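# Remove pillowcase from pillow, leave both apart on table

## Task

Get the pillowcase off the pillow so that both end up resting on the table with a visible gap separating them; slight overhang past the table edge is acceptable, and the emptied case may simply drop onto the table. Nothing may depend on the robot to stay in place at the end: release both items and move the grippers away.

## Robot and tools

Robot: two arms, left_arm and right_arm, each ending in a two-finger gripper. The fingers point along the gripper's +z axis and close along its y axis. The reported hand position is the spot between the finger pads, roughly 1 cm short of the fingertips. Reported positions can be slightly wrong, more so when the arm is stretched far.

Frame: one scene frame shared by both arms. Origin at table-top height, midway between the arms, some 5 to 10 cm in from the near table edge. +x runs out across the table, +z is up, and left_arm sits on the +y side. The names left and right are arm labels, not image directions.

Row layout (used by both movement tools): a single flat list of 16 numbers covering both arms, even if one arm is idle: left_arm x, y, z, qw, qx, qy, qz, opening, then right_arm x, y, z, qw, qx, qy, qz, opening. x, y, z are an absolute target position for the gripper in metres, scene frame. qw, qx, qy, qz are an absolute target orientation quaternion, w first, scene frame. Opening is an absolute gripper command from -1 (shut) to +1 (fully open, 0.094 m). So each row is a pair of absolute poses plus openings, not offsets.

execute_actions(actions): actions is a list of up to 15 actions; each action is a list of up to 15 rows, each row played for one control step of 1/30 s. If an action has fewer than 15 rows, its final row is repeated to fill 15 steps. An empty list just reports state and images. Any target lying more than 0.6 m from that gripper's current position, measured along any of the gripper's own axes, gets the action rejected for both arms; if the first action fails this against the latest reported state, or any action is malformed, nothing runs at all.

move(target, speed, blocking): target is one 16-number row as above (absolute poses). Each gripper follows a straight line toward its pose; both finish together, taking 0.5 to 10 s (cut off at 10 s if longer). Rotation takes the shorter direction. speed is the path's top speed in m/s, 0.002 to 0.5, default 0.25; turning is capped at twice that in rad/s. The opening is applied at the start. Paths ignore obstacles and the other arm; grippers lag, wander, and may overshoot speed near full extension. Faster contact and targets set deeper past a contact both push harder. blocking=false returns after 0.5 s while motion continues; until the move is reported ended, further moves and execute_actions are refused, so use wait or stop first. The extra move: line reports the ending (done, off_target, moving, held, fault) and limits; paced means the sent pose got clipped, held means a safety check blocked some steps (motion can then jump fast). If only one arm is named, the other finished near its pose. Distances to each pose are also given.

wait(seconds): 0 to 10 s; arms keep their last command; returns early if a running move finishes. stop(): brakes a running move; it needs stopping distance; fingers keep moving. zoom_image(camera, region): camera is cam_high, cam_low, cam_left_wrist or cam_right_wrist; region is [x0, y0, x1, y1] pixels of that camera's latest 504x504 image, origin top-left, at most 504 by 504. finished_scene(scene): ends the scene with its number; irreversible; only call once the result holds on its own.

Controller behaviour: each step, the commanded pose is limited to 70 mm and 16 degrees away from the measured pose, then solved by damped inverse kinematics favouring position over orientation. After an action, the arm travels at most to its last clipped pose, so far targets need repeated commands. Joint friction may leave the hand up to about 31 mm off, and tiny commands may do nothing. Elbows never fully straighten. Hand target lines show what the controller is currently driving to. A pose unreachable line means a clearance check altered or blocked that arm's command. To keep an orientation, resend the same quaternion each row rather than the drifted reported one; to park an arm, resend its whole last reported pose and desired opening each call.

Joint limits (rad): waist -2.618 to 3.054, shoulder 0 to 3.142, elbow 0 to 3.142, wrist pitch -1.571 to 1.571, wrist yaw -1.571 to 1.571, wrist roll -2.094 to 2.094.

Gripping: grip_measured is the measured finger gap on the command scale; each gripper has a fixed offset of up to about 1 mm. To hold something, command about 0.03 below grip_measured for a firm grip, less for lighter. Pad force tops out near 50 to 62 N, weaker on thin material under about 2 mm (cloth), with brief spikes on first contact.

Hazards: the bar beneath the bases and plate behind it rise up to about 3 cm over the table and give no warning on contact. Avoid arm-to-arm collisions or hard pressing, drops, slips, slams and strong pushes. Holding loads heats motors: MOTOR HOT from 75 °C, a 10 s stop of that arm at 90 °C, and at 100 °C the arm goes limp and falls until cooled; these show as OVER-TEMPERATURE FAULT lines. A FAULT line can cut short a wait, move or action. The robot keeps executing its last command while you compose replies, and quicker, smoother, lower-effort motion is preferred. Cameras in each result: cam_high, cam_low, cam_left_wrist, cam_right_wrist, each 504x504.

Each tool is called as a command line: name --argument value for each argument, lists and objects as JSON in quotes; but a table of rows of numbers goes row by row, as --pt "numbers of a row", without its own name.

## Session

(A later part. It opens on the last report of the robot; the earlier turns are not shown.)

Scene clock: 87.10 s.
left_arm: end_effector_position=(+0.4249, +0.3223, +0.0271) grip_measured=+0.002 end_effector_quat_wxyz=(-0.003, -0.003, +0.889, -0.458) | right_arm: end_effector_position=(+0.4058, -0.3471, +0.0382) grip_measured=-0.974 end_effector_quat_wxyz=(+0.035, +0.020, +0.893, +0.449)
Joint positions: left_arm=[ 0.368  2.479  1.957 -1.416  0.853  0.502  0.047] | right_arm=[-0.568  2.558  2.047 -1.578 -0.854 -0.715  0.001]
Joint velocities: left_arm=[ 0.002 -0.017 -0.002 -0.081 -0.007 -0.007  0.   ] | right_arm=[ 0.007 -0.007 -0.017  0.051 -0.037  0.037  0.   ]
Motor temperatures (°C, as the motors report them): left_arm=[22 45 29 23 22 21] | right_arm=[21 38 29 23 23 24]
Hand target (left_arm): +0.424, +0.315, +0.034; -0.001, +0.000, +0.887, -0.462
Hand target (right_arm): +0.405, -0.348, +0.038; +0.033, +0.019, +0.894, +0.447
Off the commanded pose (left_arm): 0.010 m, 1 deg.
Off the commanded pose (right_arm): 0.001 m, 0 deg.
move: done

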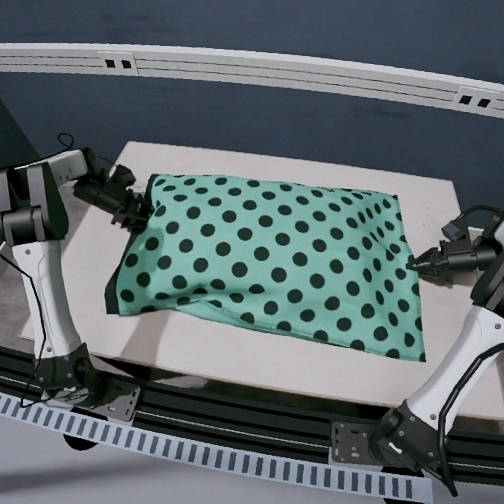

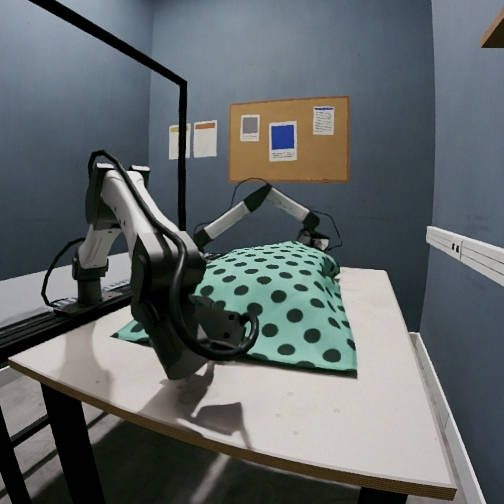

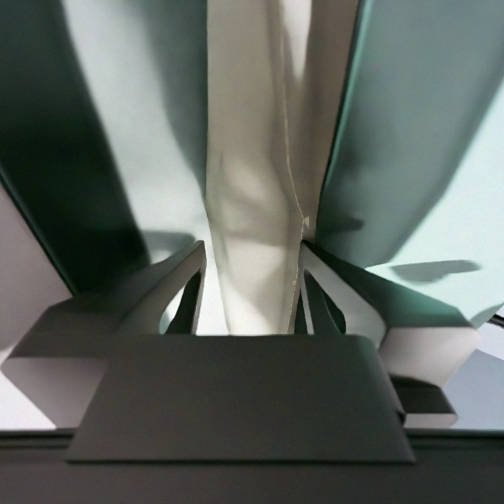

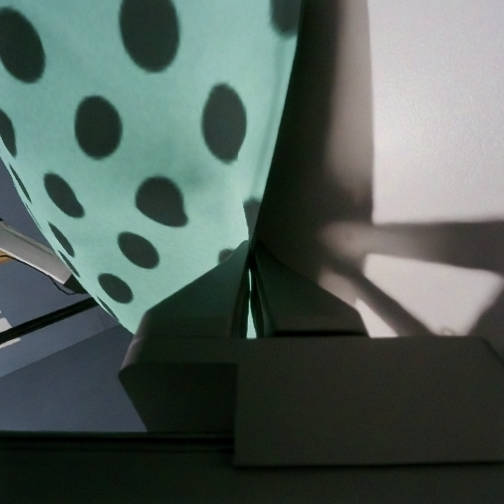

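move --target '[0.425,0.318,0.046,0,0,0.887,-0.462,0.0, 0.405,-0.3476,0.0376,0.033,0.019,0.894,0.447,-1]' --speed 0.025

Scene clock: 88.23 s.
left_arm: end_effector_position=(+0.4213, +0.3211, +0.0290) grip_measured=+0.002 end_effector_quat_wxyz=(-0.013, -0.008, +0.887, -0.461) | right_arm: end_effector_position=(+0.4058, -0.3471, +0.0382) grip_measured=-0.974 end_effector_quat_wxyz=(+0.035, +0.020, +0.893, +0.449)
Joint positions: left_arm=[ 0.368  2.479  1.957 -1.439  0.853  0.501  0.047] | right_arm=[-0.568  2.558  2.047 -1.578 -0.854 -0.715  0.001]
Joint velocities: left_arm=[-0.012 -0.012 -0.002  0.022  0.051  0.095 -0.   ] | right_arm=[ 0.007 -0.007  0.022 -0.066  0.007 -0.007 -0.002]
Motor temperatures (°C, as the motors report them): left_arm=[22 45 29 23 22 21] | right_arm=[21 39 29 23 23 24]
Hand target (left_arm): +0.425, +0.318, +0.046; +0.000, +0.000, +0.887, -0.462
Hand target (right_arm): +0.405, -0.348, +0.038; +0.033, +0.019, +0.894, +0.447
Off the commanded pose (left_arm): 0.018 m, 2 deg.
Off the commanded pose (right_arm): 0.001 m, 0 deg.
move: off_target (left_arm)

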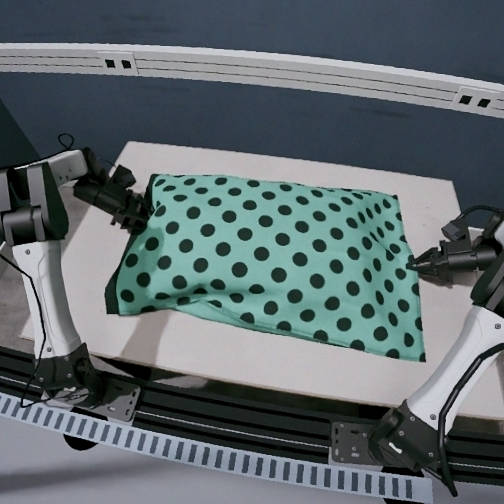

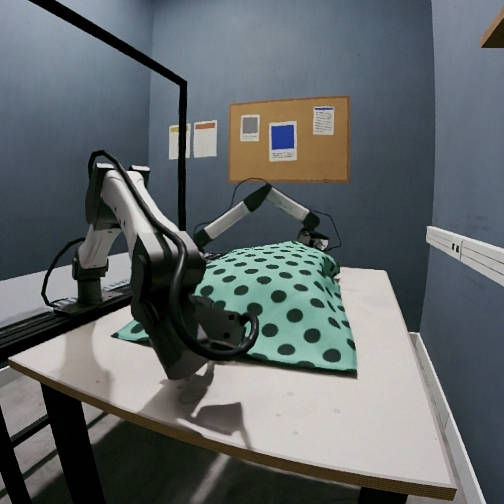

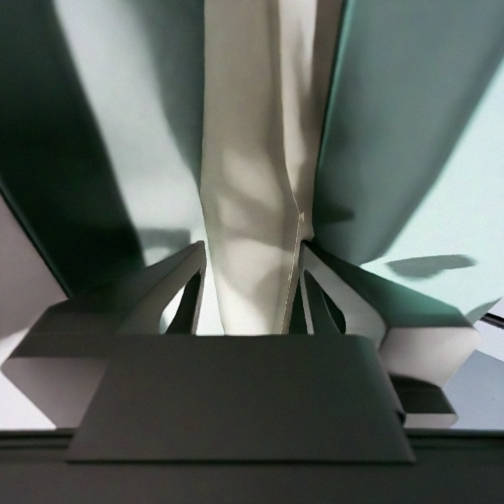

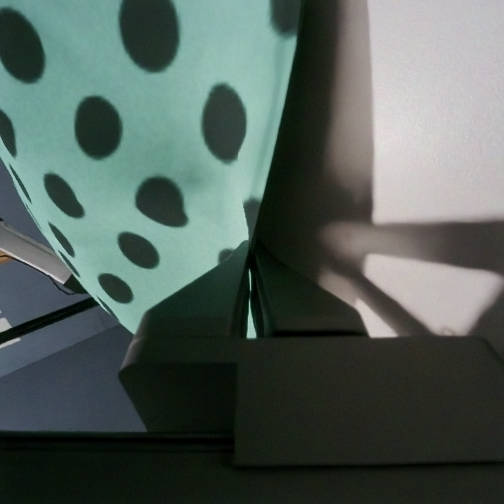

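move --target '[0.425,0.325,0.062,0,0,0.887,-0.462,0.0, 0.405,-0.3476,0.0376,0.033,0.019,0.894,0.447,-1]' --speed 0.025

Scene clock: 90.17 s.
left_arm: end_effector_position=(+0.4216, +0.3239, +0.0480) grip_measured=+0.002 end_effector_quat_wxyz=(-0.015, -0.008, +0.886, -0.463) | right_arm: end_effector_position=(+0.4058, -0.3471, +0.0382) grip_measured=-0.974 end_effector_quat_wxyz=(+0.035, +0.020, +0.893, +0.449)
Joint positions: left_arm=[ 0.373  2.468  2.01  -1.517  0.853  0.511  0.047] | right_arm=[-0.568  2.558  2.047 -1.578 -0.854 -0.715  0.001]
Joint velocities: left_arm=[-0.007  0.002  0.002  0.007  0.007 -0.125 -0.001] | right_arm=[-0.002  0.007 -0.002 -0.022  0.051  0.007  0.001]
Motor temperatures (°C, as the motors report them): left_arm=[22 46 29 23 22 21] | right_arm=[21 39 29 23 23 24]
Hand target (left_arm): +0.425, +0.325, +0.062; -0.000, -0.000, +0.887, -0.462
Hand target (right_arm): +0.405, -0.348, +0.038; +0.033, +0.019, +0.894, +0.447
Off the commanded pose (left_arm): 0.014 m, 2 deg.
Off the commanded pose (right_arm): 0.001 m, 0 deg.
move: off_target (left_arm)

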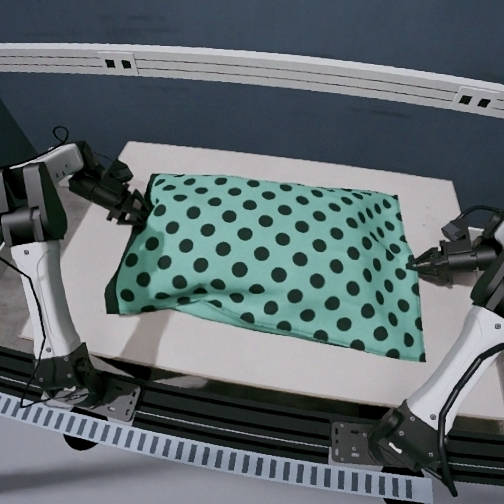

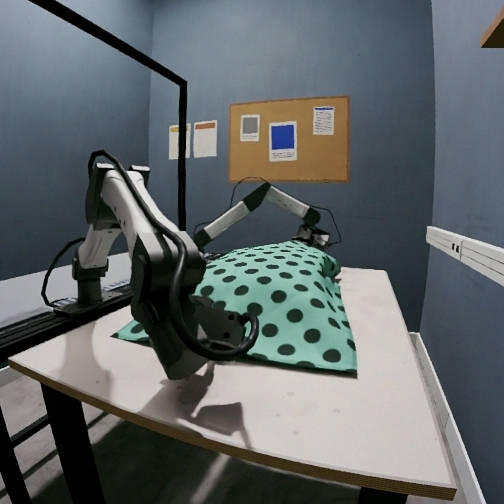

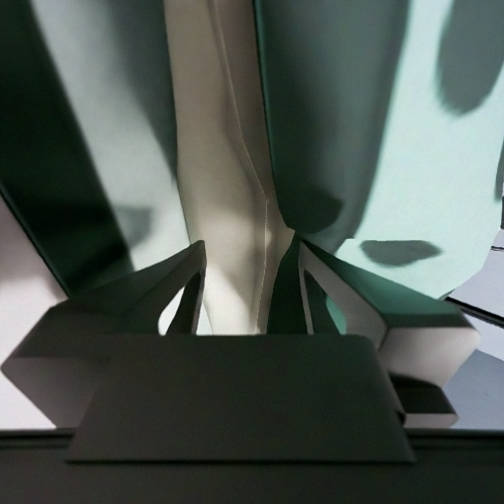

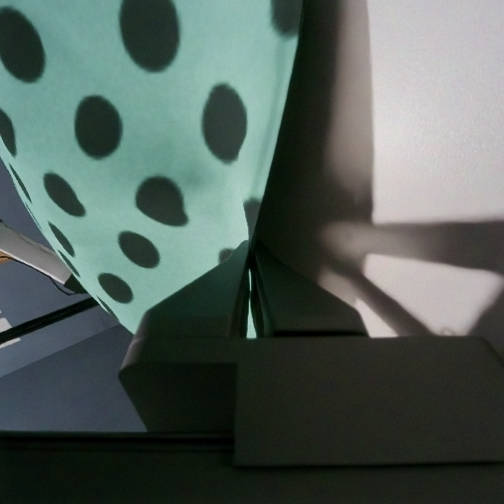

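move --target '[0.48,0.375,0.075,0,0,0.887,-0.462,0.0, 0.405,-0.3476,0.0376,0.033,0.019,0.894,0.447,-1]' --speed 0.06

move --target '[0.48,0.345,0.04,0,0,0.887,-0.462,0.0, 0.405,-0.3476,0.0376,0.033,0.019,0.894,0.447,-1]' --speed 0.04

Scene clock: 92.30 s.
left_arm: end_effector_position=(+0.4788, +0.3746, +0.0713) grip_measured=+0.002 end_effector_quat_wxyz=(+0.072, -0.032, +0.898, -0.432) | right_arm: end_effector_position=(+0.4058, -0.3471, +0.0382) grip_measured=-0.974 end_effector_quat_wxyz=(+0.035, +0.020, +0.893, +0.449)
Joint positions: left_arm=[ 0.436  2.582  2.375 -1.55   0.858  0.424  0.047] | right_arm=[-0.568  2.558  2.047 -1.578 -0.854 -0.715  0.001]
Joint velocities: left_arm=[-0.002 -0.007  0.002 -0.081 -0.007 -0.007  0.001] | right_arm=[ 0.012 -0.017  0.017  0.037  0.037  0.022 -0.001]
Motor temperatures (°C, as the motors report them): left_arm=[22 46 29 23 22 21] | right_arm=[21 40 29 23 23 24]
Hand target (left_arm): +0.481, +0.375, +0.074; +0.074, -0.037, +0.896, -0.437
Hand target (right_arm): +0.405, -0.348, +0.038; +0.033, +0.019, +0.894, +0.447
Off the commanded pose (left_arm): 0.004 m, 10 deg.
Off the commanded pose (right_arm): 0.001 m, 0 deg.
joint sent to its limit (left arm) — the command would take joint 4 (wrist pitch) past its lower limit, so that joint was sent only as far as its limit.
move: off_target (left_arm)

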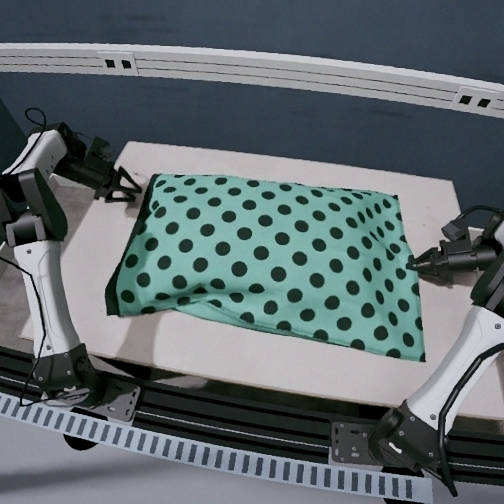

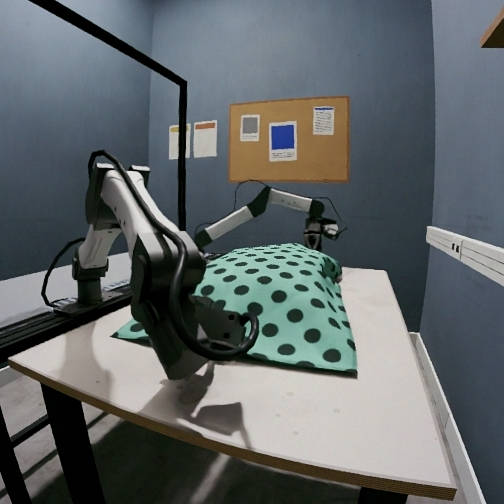

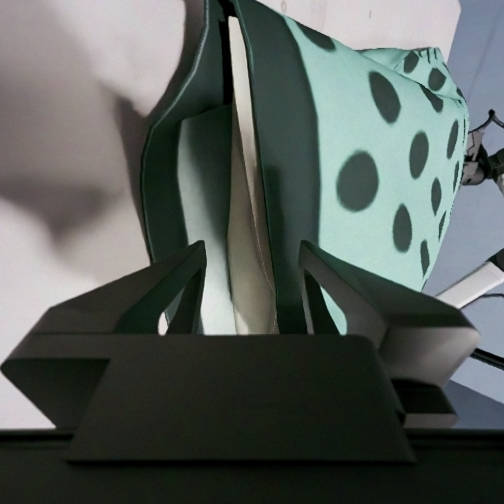

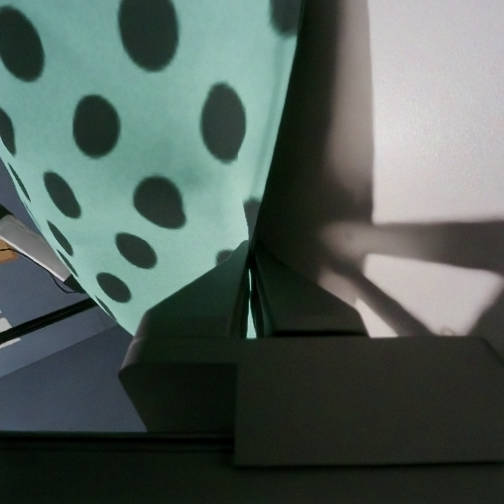

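Scene clock: 94.70 s.
left_arm: end_effector_position=(+0.4761, +0.3511, +0.0381) grip_measured=+0.002 end_effector_quat_wxyz=(+0.031, -0.028, +0.894, -0.446) | right_arm: end_effector_position=(+0.4059, -0.3471, +0.0383) grip_measured=-0.974 end_effector_quat_wxyz=(+0.035, +0.020, +0.892, +0.449)
Joint positions: left_arm=[ 0.392  2.66   2.375 -1.55   0.859  0.425  0.047] | right_arm=[-0.568  2.558  2.047 -1.578 -0.855 -0.715  0.001]
Joint velocities: left_arm=[ 0.012  0.007 -0.002  0.051 -0.022 -0.037 -0.001] | right_arm=[-0.007  0.002  0.002 -0.022  0.007 -0.007 -0.   ]
Motor temperatures (°C, as the motors report them): left_arm=[22 46 29 23 22 21] | right_arm=[21 41 29 23 23 24]
Hand target (left_arm): +0.479, +0.345, +0.040; +0.032, -0.018, +0.893, -0.449
Hand target (right_arm): +0.405, -0.348, +0.038; +0.033, +0.019, +0.894, +0.447
Off the commanded pose (left_arm): 0.008 m, 5 deg.
Off the commanded pose (right_arm): 0.001 m, 0 deg.
joint sent to its limit (left arm) — the command would take joint 4 (wrist pitch) past its lower limit, so that joint was sent only as far as its limit.
move: off_target (left_arm)

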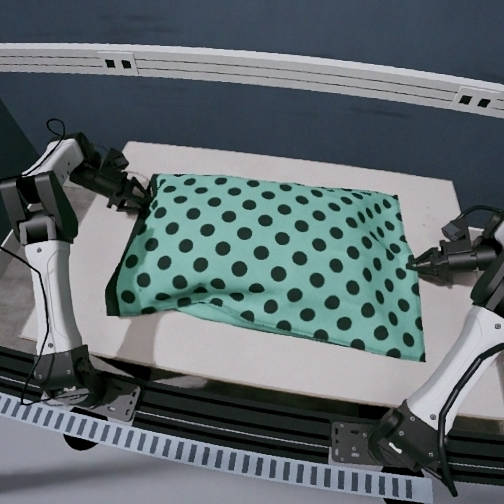

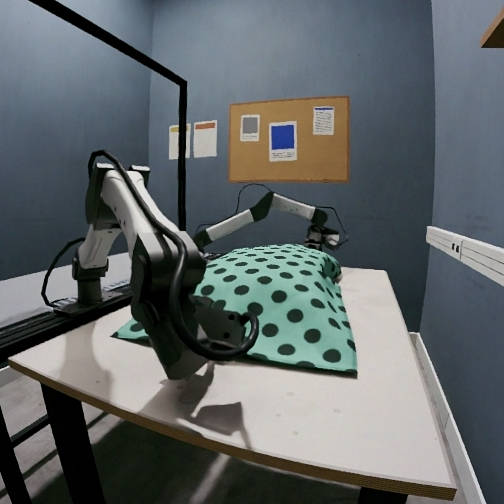

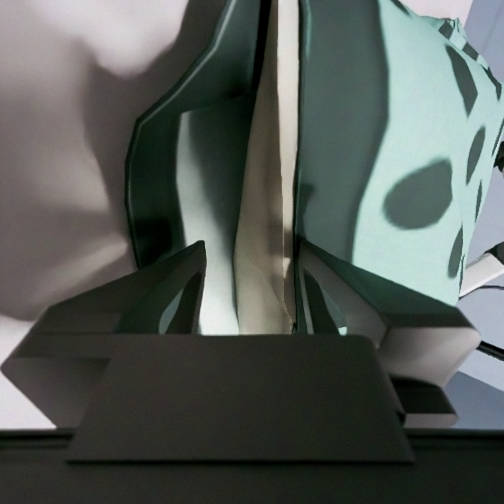

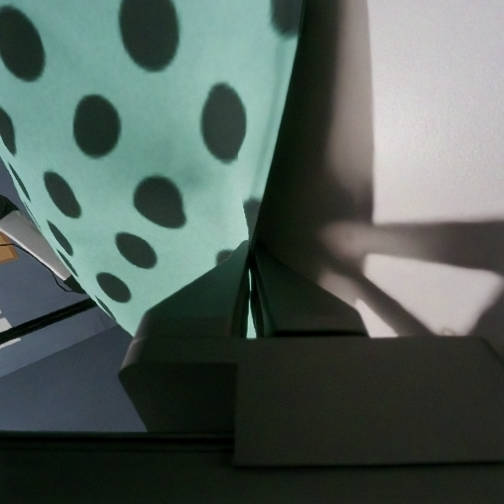

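move --target '[0.47,0.31,0.036,0.03,-0.025,0.894,-0.447,0.0, 0.405,-0.3476,0.0376,0.033,0.019,0.894,0.447,-1]' --speed 0.03

Scene clock: 96.63 s.
left_arm: end_effector_position=(+0.4693, +0.3191, +0.0283) grip_measured=+0.002 end_effector_quat_wxyz=(+0.027, -0.030, +0.897, -0.441) | right_arm: end_effector_position=(+0.4060, -0.3470, +0.0384) grip_measured=-0.974 end_effector_quat_wxyz=(+0.035, +0.020, +0.892, +0.450)
Joint positions: left_arm=[ 0.331  2.541  2.113 -1.34   0.861  0.329  0.047] | right_arm=[-0.568  2.558  2.047 -1.578 -0.856 -0.715  0.001]
Joint velocities: left_arm=[ 0.017 -0.022 -0.017  0.022 -0.022 -0.037  0.   ] | right_arm=[-0.002 -0.007 -0.032 -0.007  0.022  0.022 -0.001]
Motor temperatures (°C, as the motors report them): left_arm=[22 47 29 23 22 21] | right_arm=[21 41 29 24 23 24]
Hand target (left_arm): +0.469, +0.310, +0.036; +0.029, -0.025, +0.894, -0.446
Hand target (right_arm): +0.405, -0.348, +0.038; +0.033, +0.019, +0.894, +0.447
Off the commanded pose (left_arm): 0.012 m, 1 deg.
Off the commanded pose (right_arm): 0.001 m, 0 deg.
move: off_target (left_arm)

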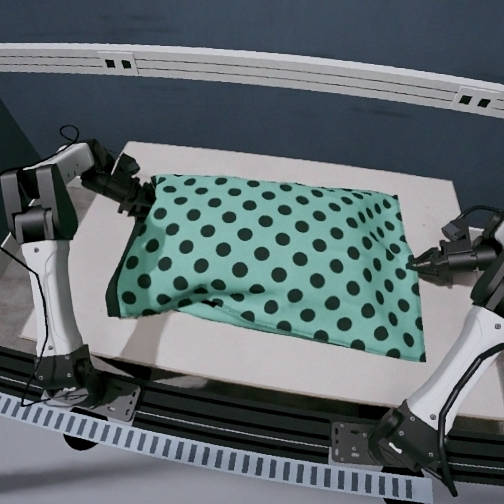

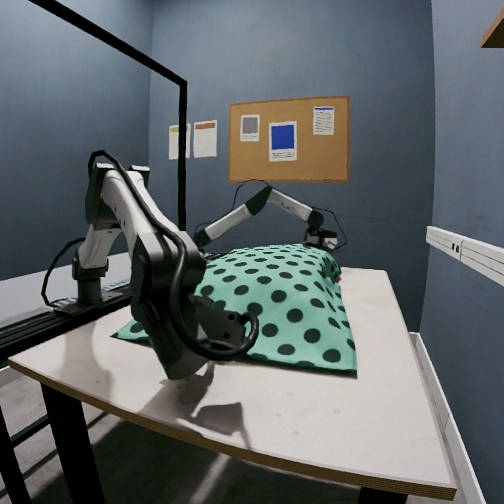

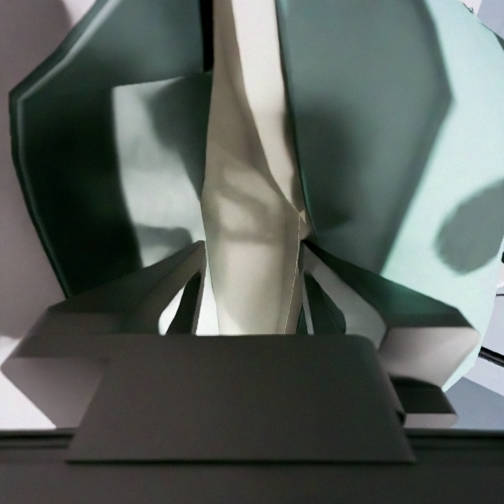

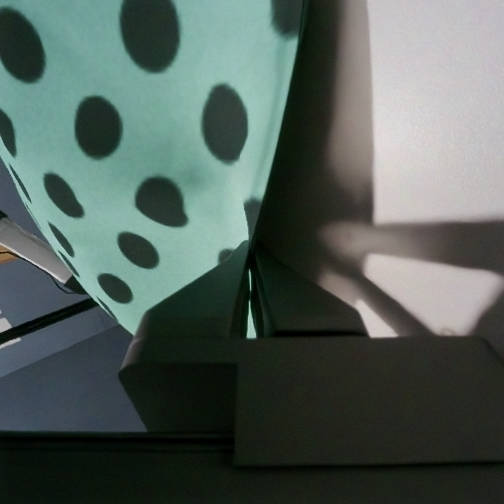

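execute_actions --actions '[[[0.47,0.305,0.042,0.03,-0.025,0.894,-0.447,0.1, 0.405,-0.3476,0.0376,0.033,0.019,0.894,0.447,-1],[0.47,0.302,0.048,0.03,-0.025,0.894,-0.447,0.1, 0.405,-0.3476,0.0376,0.033,0.019,0.894,0.447,-1],[0.47,0.30,0.053,0.03,-0.025,0.894,-0.447,0.1, 0.405,-0.3476,0.0376,0.033,0.019,0.894,0.447,-1]]]'

Scene clock: 97.33 s.
left_arm: end_effector_position=(+0.4729, +0.3096, +0.0466) grip_measured=+0.097 end_effector_quat_wxyz=(+0.034, -0.026, +0.898, -0.438) | right_arm: end_effector_position=(+0.4060, -0.3470, +0.0384) grip_measured=-0.974 end_effector_quat_wxyz=(+0.035, +0.020, +0.892, +0.450)
Joint positions: left_arm=[ 0.307  2.499  2.113 -1.338  0.861  0.294  0.052] | right_arm=[-0.568  2.558  2.047 -1.578 -0.856 -0.715  0.001]
Joint velocities: left_arm=[ 0.002 -0.002 -0.002 -0.081  0.066  0.022  0.   ] | right_arm=[ 0.007 -0.002 -0.007 -0.051  0.007  0.022 -0.   ]
Motor temperatures (°C, as the motors report them): left_arm=[22 47 29 23 22 21] | right_arm=[21 42 29 24 23 24]
Hand target (left_arm): +0.470, +0.300, +0.053; +0.029, -0.025, +0.894, -0.447
Hand target (right_arm): +0.405, -0.348, +0.038; +0.033, +0.019, +0.894, +0.447
Off the commanded pose (left_arm): 0.012 m, 1 deg.
Off the commanded pose (right_arm): 0.001 m, 0 deg.

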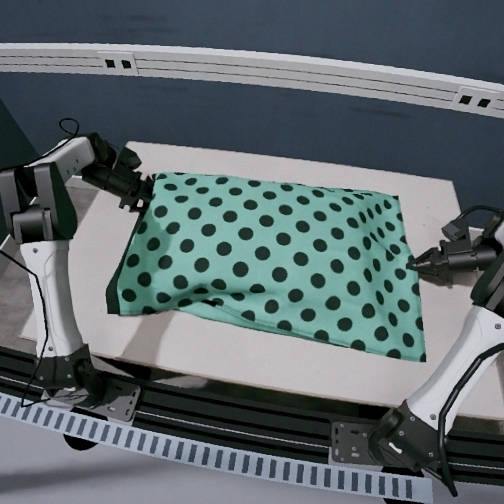

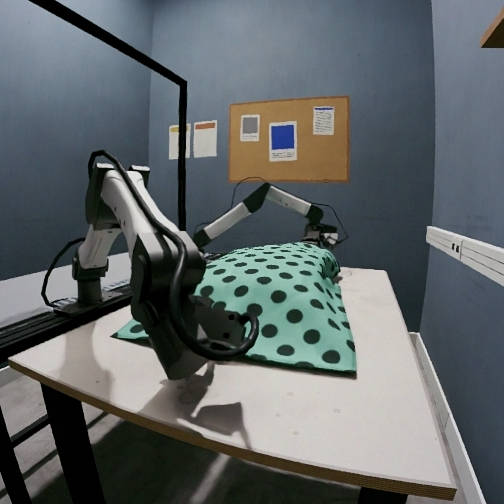

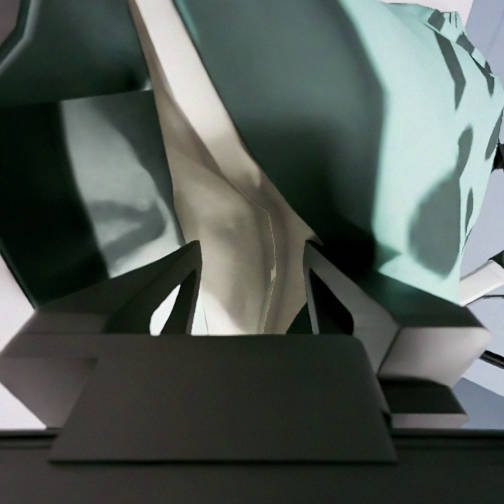

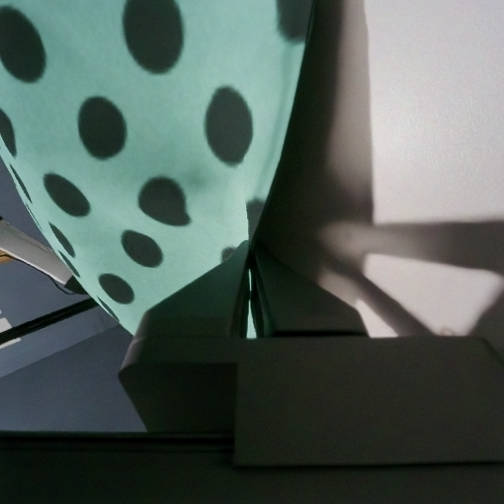

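move --target '[0.47,0.278,0.038,0.03,-0.025,0.894,-0.447,0.1, 0.405,-0.3476,0.0376,0.033,0.019,0.894,0.447,-1]' --speed 0.03

Scene clock: 98.90 s.
left_arm: end_effector_position=(+0.4717, +0.2914, +0.0312) grip_measured=+0.097 end_effector_quat_wxyz=(+0.031, -0.032, +0.898, -0.438) | right_arm: end_effector_position=(+0.4060, -0.3470, +0.0384) grip_measured=-0.974 end_effector_quat_wxyz=(+0.035, +0.020, +0.892, +0.450)
Joint positions: left_arm=[ 0.271  2.471  1.999 -1.207  0.866  0.225  0.052] | right_arm=[-0.568  2.558  2.047 -1.578 -0.856 -0.715  0.001]
Joint velocities: left_arm=[ 0.002 -0.002 -0.007  0.037  0.037 -0.051  0.001] | right_arm=[-0.002 -0.012  0.002 -0.022  0.037  0.007  0.   ]
Motor temperatures (°C, as the motors report them): left_arm=[22 48 29 23 22 21] | right_arm=[21 42 29 24 23 24]
Hand target (left_arm): +0.469, +0.278, +0.038; +0.029, -0.025, +0.894, -0.447
Hand target (right_arm): +0.405, -0.348, +0.038; +0.033, +0.019, +0.894, +0.447
Off the commanded pose (left_arm): 0.015 m, 1 deg.
Off the commanded pose (right_arm): 0.001 m, 0 deg.
move: off_target (left_arm)

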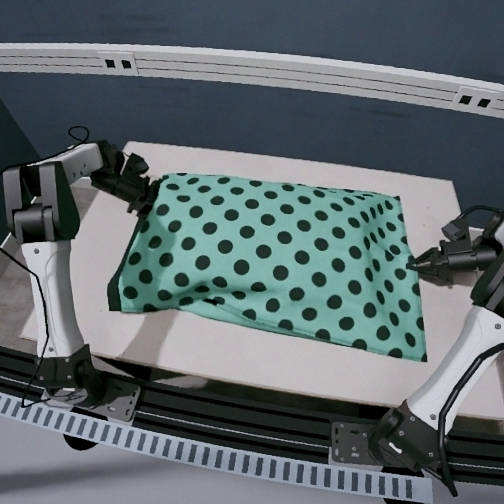

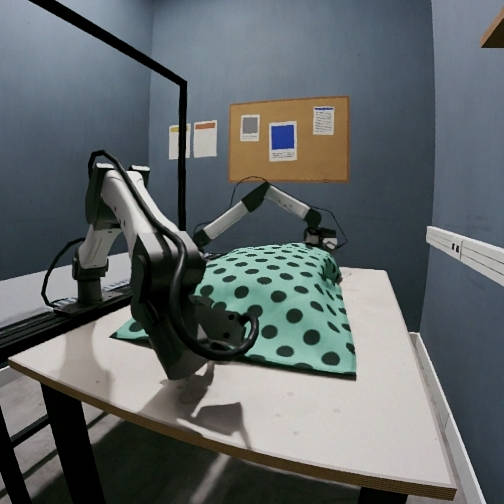

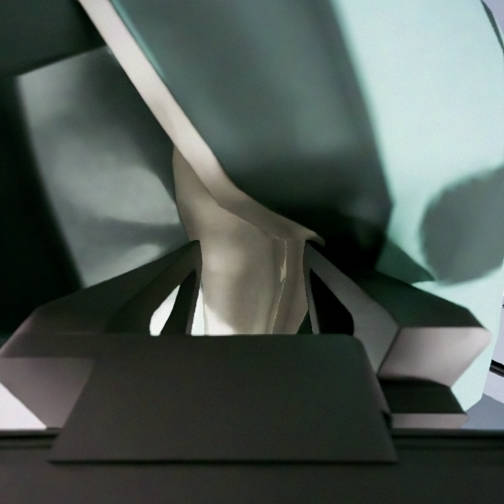

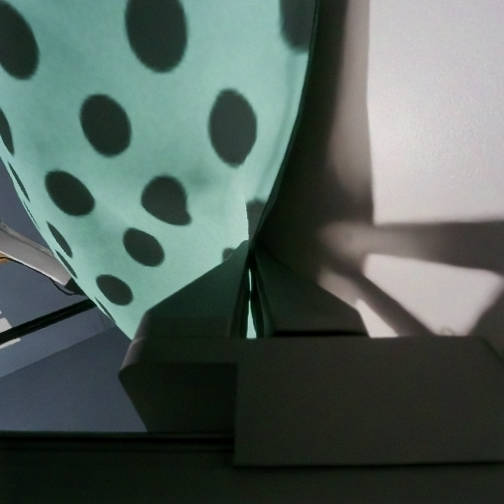

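Close and see the reading.

move --target '[0.47,0.285,0.034,0.03,-0.025,0.894,-0.447,-1, 0.405,-0.3476,0.0376,0.033,0.019,0.894,0.447,-1]' --speed 0.03

Scene clock: 99.73 s.
left_arm: end_effector_position=(+0.4714, +0.2923, +0.0313) grip_measured=-0.977 end_effector_quat_wxyz=(+0.032, -0.032, +0.898, -0.438) | right_arm: end_effector_position=(+0.4060, -0.3470, +0.0384) grip_measured=-0.974 end_effector_quat_wxyz=(+0.035, +0.020, +0.892, +0.450)
Joint positions: left_arm=[ 0.274  2.471  1.999 -1.209  0.867  0.227  0.001] | right_arm=[-0.568  2.558  2.047 -1.578 -0.856 -0.715  0.001]
Joint velocities: left_arm=[-0.002  0.002  0.002 -0.066 -0.066  0.022  0.001] | right_arm=[-0.012 -0.017 -0.022  0.037  0.022 -0.051 -0.   ]
Motor temperatures (°C, as the motors report them): left_arm=[22 48 29 23 22 21] | right_arm=[21 42 29 24 23 24]
Hand target (left_arm): +0.470, +0.285, +0.034; +0.030, -0.025, +0.894, -0.447
Hand target (right_arm): +0.405, -0.348, +0.038; +0.033, +0.019, +0.894, +0.447
Off the commanded pose (left_arm): 0.008 m, 1 deg.
Off the commanded pose (right_arm): 0.001 m, 0 deg.
move: done

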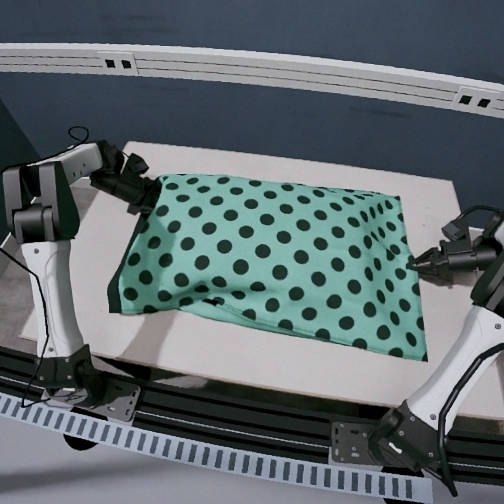

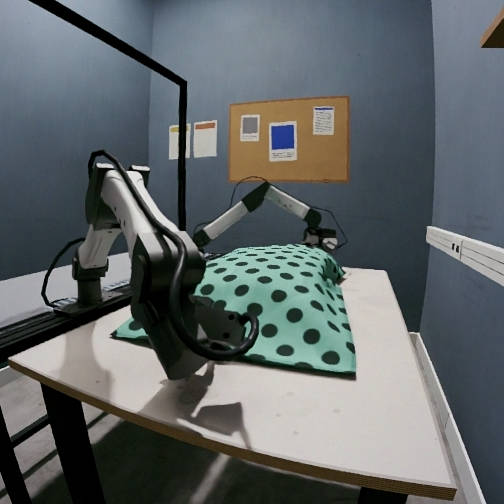

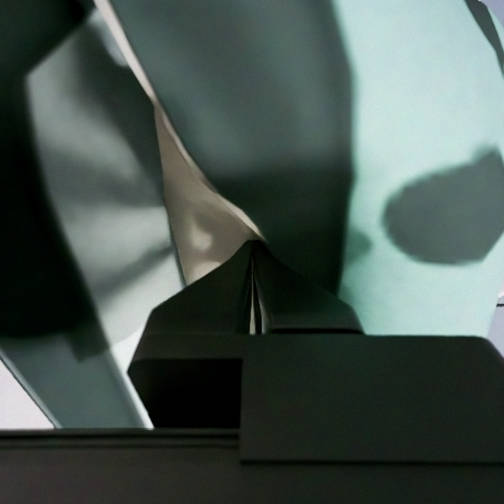

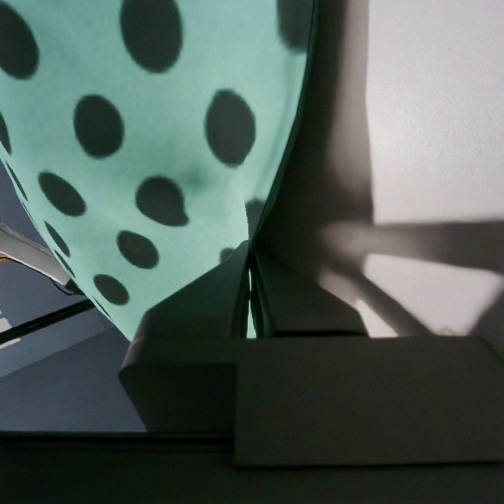

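move --target '[0.47,0.35,0.04,0.03,-0.025,0.894,-0.447,-1, 0.405,-0.3476,0.0376,0.033,0.019,0.894,0.447,-1]' --speed 0.03

Scene clock: 102.13 s.
left_arm: end_effector_position=(+0.4709, +0.3492, +0.0390) grip_measured=-0.977 end_effector_quat_wxyz=(+0.031, -0.030, +0.893, -0.449) | right_arm: end_effector_position=(+0.4060, -0.3470, +0.0384) grip_measured=-0.974 end_effector_quat_wxyz=(+0.035, +0.020, +0.892, +0.450)
Joint positions: left_arm=[ 0.394  2.62   2.298 -1.514  0.866  0.425  0.001] | right_arm=[-0.568  2.558  2.047 -1.578 -0.856 -0.715  0.001]
Joint velocities: left_arm=[-0.017  0.007  0.002 -0.095 -0.022  0.051  0.   ] | right_arm=[-0.002  0.002 -0.012 -0.022 -0.007 -0.081 -0.001]
Motor temperatures (°C, as the motors report them): left_arm=[22 48 29 23 22 21] | right_arm=[21 43 29 24 23 24]
Hand target (left_arm): +0.471, +0.350, +0.040; +0.031, -0.025, +0.893, -0.448
Hand target (right_arm): +0.405, -0.348, +0.038; +0.033, +0.019, +0.894, +0.447
Off the commanded pose (left_arm): 0.002 m, 1 deg.
Off the commanded pose (right_arm): 0.001 m, 0 deg.
move: done

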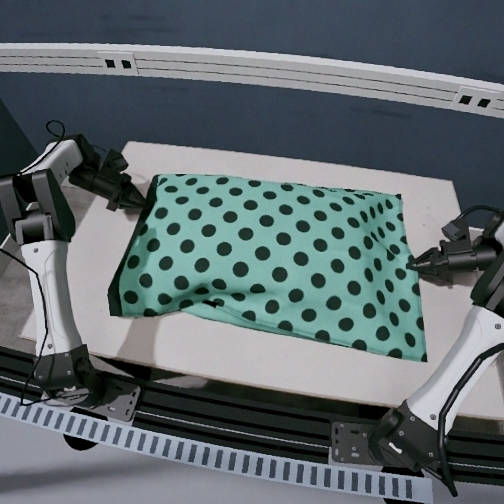

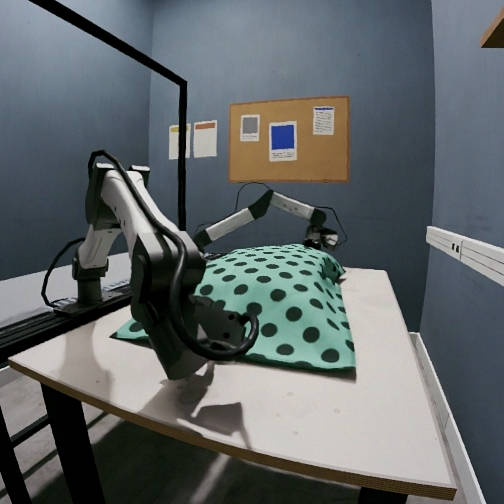

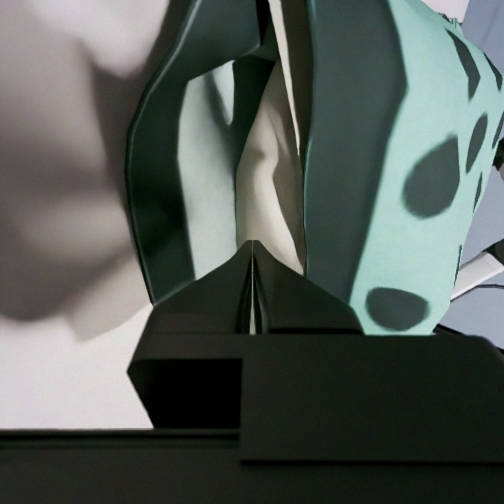

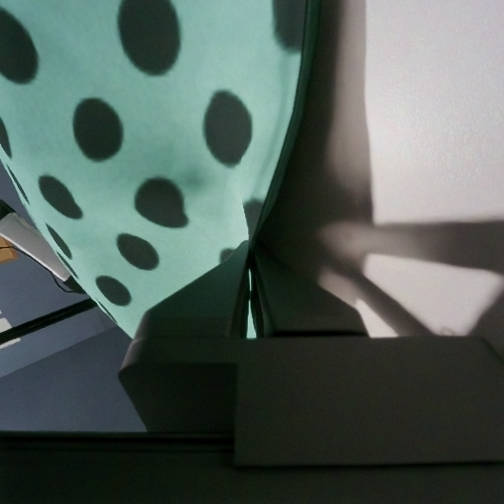

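move --target '[0.47,0.42,0.045,0.05,-0.03,0.9,-0.43,-1, 0.405,-0.3476,0.0376,0.033,0.019,0.894,0.447,-1]' --speed 0.03

Scene clock: 104.93 s.
left_arm: end_effector_position=(+0.4702, +0.4183, +0.0455) grip_measured=-0.977 end_effector_quat_wxyz=(+0.082, -0.049, +0.903, -0.419) | right_arm: end_effector_position=(+0.4060, -0.3470, +0.0384) grip_measured=-0.974 end_effector_quat_wxyz=(+0.035, +0.020, +0.892, +0.450)
Joint positions: left_arm=[ 0.523  2.637  2.393 -1.547  0.828  0.487  0.001] | right_arm=[-0.568  2.558  2.047 -1.578 -0.856 -0.715  0.001]
Joint velocities: left_arm=[ 0.012 -0.017 -0.002 -0.007 -0.007 -0.022  0.   ] | right_arm=[-0.017 -0.002  0.007 -0.125 -0.022  0.007  0.   ]
Motor temperatures (°C, as the motors report them): left_arm=[22 49 30 23 22 21] | right_arm=[21 44 29 24 23 24]
Hand target (left_arm): +0.470, +0.420, +0.044; +0.082, -0.046, +0.904, -0.418
Hand target (right_arm): +0.405, -0.348, +0.038; +0.033, +0.019, +0.894, +0.447
Off the commanded pose (left_arm): 0.002 m, 4 deg.
Off the commanded pose (right_arm): 0.001 m, 0 deg.
joint sent to its limit (left arm) — the command would take joint 4 (wrist pitch) past its lower limit, so that joint was sent only as far as its limit.
move: off_target (left_arm)

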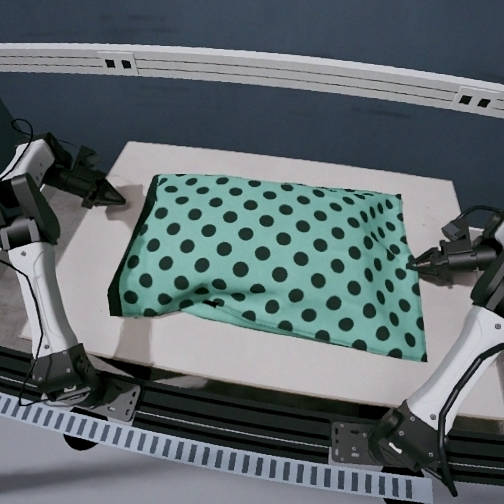

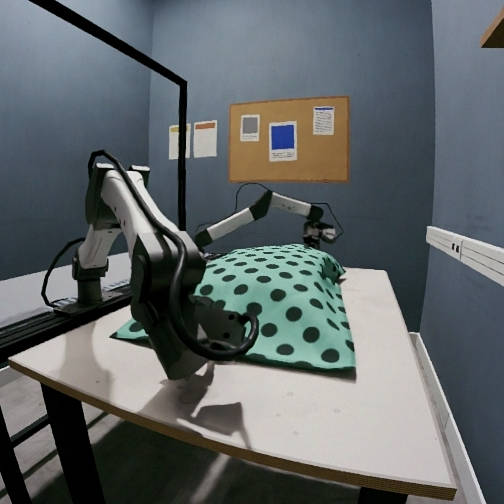

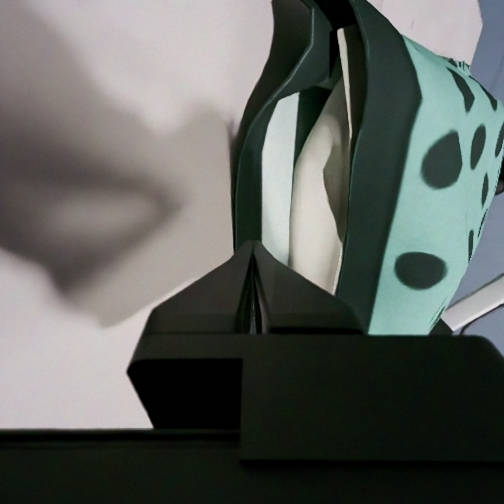

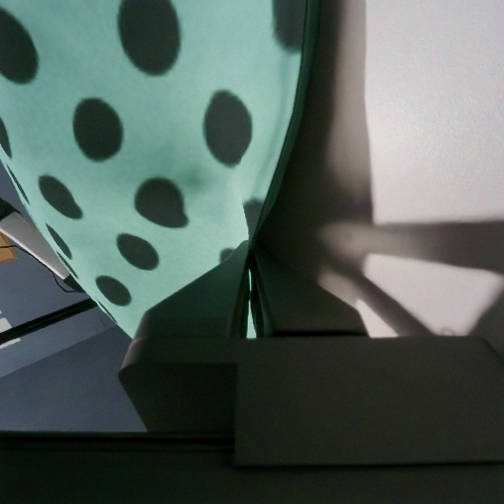

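move --target '[0.41,0.385,0.07,0.145,-0.215,0.801,-0.54,0.2, 0.405,-0.3476,0.0376,0.033,0.019,0.894,0.447,-1]' --speed 0.08

Scene clock: 109.33 s.
left_arm: end_effector_position=(+0.4113, +0.3851, +0.0656) grip_measured=+0.197 end_effector_quat_wxyz=(+0.138, -0.211, +0.804, -0.539) | right_arm: end_effector_position=(+0.4060, -0.3470, +0.0384) grip_measured=-0.974 end_effector_quat_wxyz=(+0.035, +0.020, +0.892, +0.450)
Joint positions: left_arm=[ 0.596  2.167  1.442 -0.905  1.158  0.109  0.056] | right_arm=[-0.568  2.558  2.047 -1.578 -0.856 -0.715  0.001]
Joint velocities: left_arm=[-0.007 -0.002  0.002  0.081  0.022 -0.066 -0.001] | right_arm=[ 0.007 -0.007  0.012 -0.022 -0.022 -0.066 -0.001]
Motor temperatures (°C, as the motors report them): left_arm=[22 49 30 23 22 21] | right_arm=[21 45 29 24 23 24]
Hand target (left_arm): +0.409, +0.385, +0.072; +0.143, -0.213, +0.800, -0.543
Hand target (right_arm): +0.405, -0.348, +0.038; +0.033, +0.019, +0.894, +0.447
Off the commanded pose (left_arm): 0.005 m, 1 deg.
Off the commanded pose (right_arm): 0.001 m, 0 deg.
move: done

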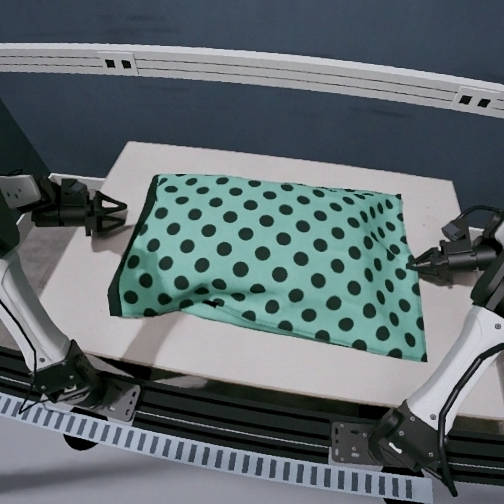

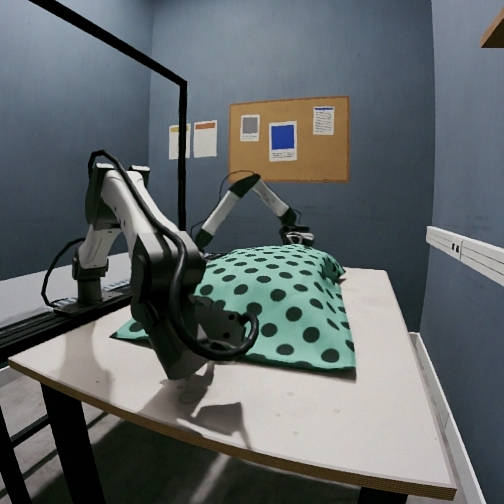

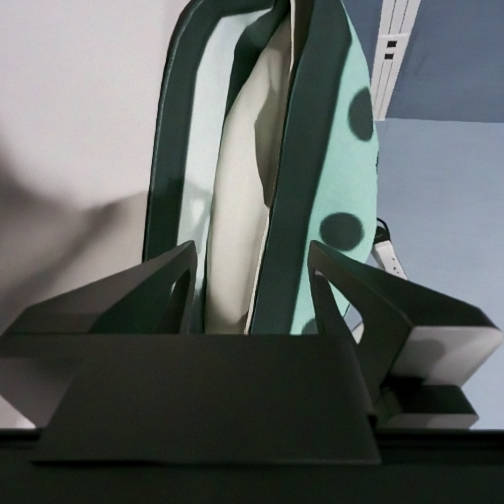

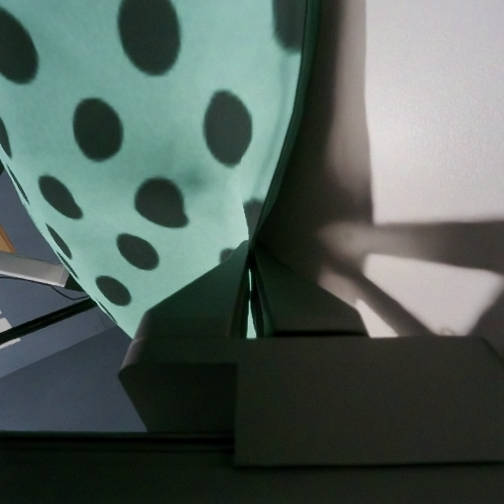

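move --target '[0.432,0.348,0.04,0.145,-0.215,0.801,-0.54,0.0, 0.405,-0.3476,0.0376,0.033,0.019,0.894,0.447,-1]' --speed 0.04

Scene clock: 111.30 s.
left_arm: end_effector_position=(+0.4335, +0.3532, +0.0394) grip_measured=+0.002 end_effector_quat_wxyz=(+0.147, -0.215, +0.800, -0.540) | right_arm: end_effector_position=(+0.4060, -0.3470, +0.0384) grip_measured=-0.974 end_effector_quat_wxyz=(+0.035, +0.020, +0.892, +0.450)
Joint positions: left_arm=[ 0.499  2.167  1.303 -0.492  1.157 -0.179  0.047] | right_arm=[-0.568  2.558  2.047 -1.578 -0.856 -0.715  0.001]
Joint velocities: left_arm=[-0.002 -0.007 -0.012  0.007 -0.051  0.037  0.001] | right_arm=[-0.012  0.002  0.007 -0.022  0.022 -0.022 -0.   ]
Motor temperatures (°C, as the motors report them): left_arm=[22 49 29 23 22 21] | right_arm=[21 45 29 24 23 24]
Hand target (left_arm): +0.431, +0.348, +0.040; +0.144, -0.214, +0.802, -0.539
Hand target (right_arm): +0.405, -0.348, +0.038; +0.033, +0.019, +0.894, +0.447
Off the commanded pose (left_arm): 0.005 m, 0 deg.
Off the commanded pose (right_arm): 0.001 m, 0 deg.
move: done

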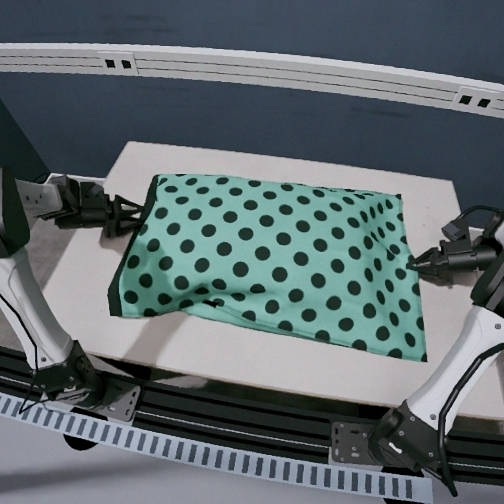

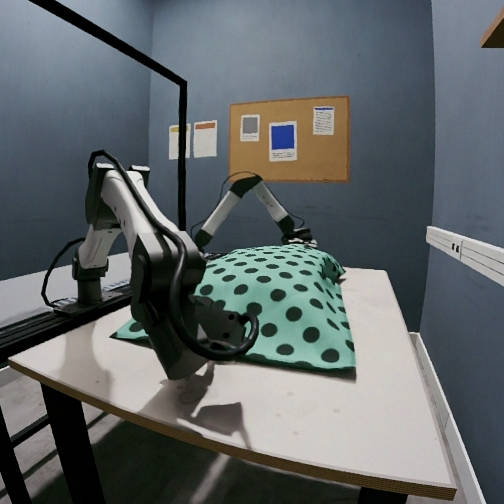

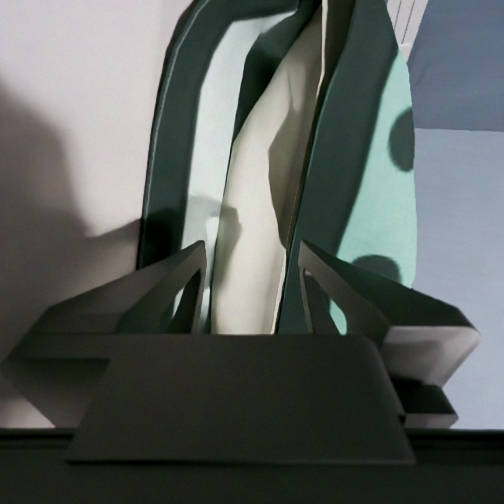

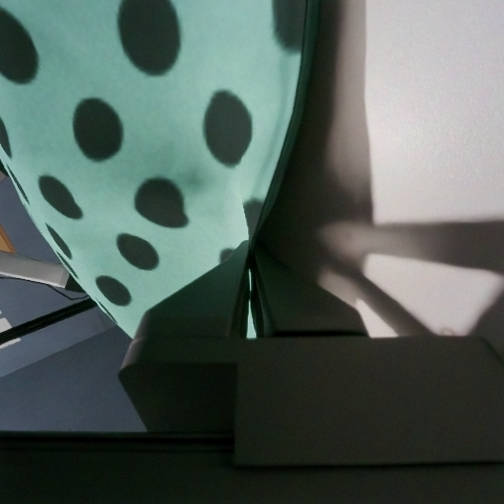

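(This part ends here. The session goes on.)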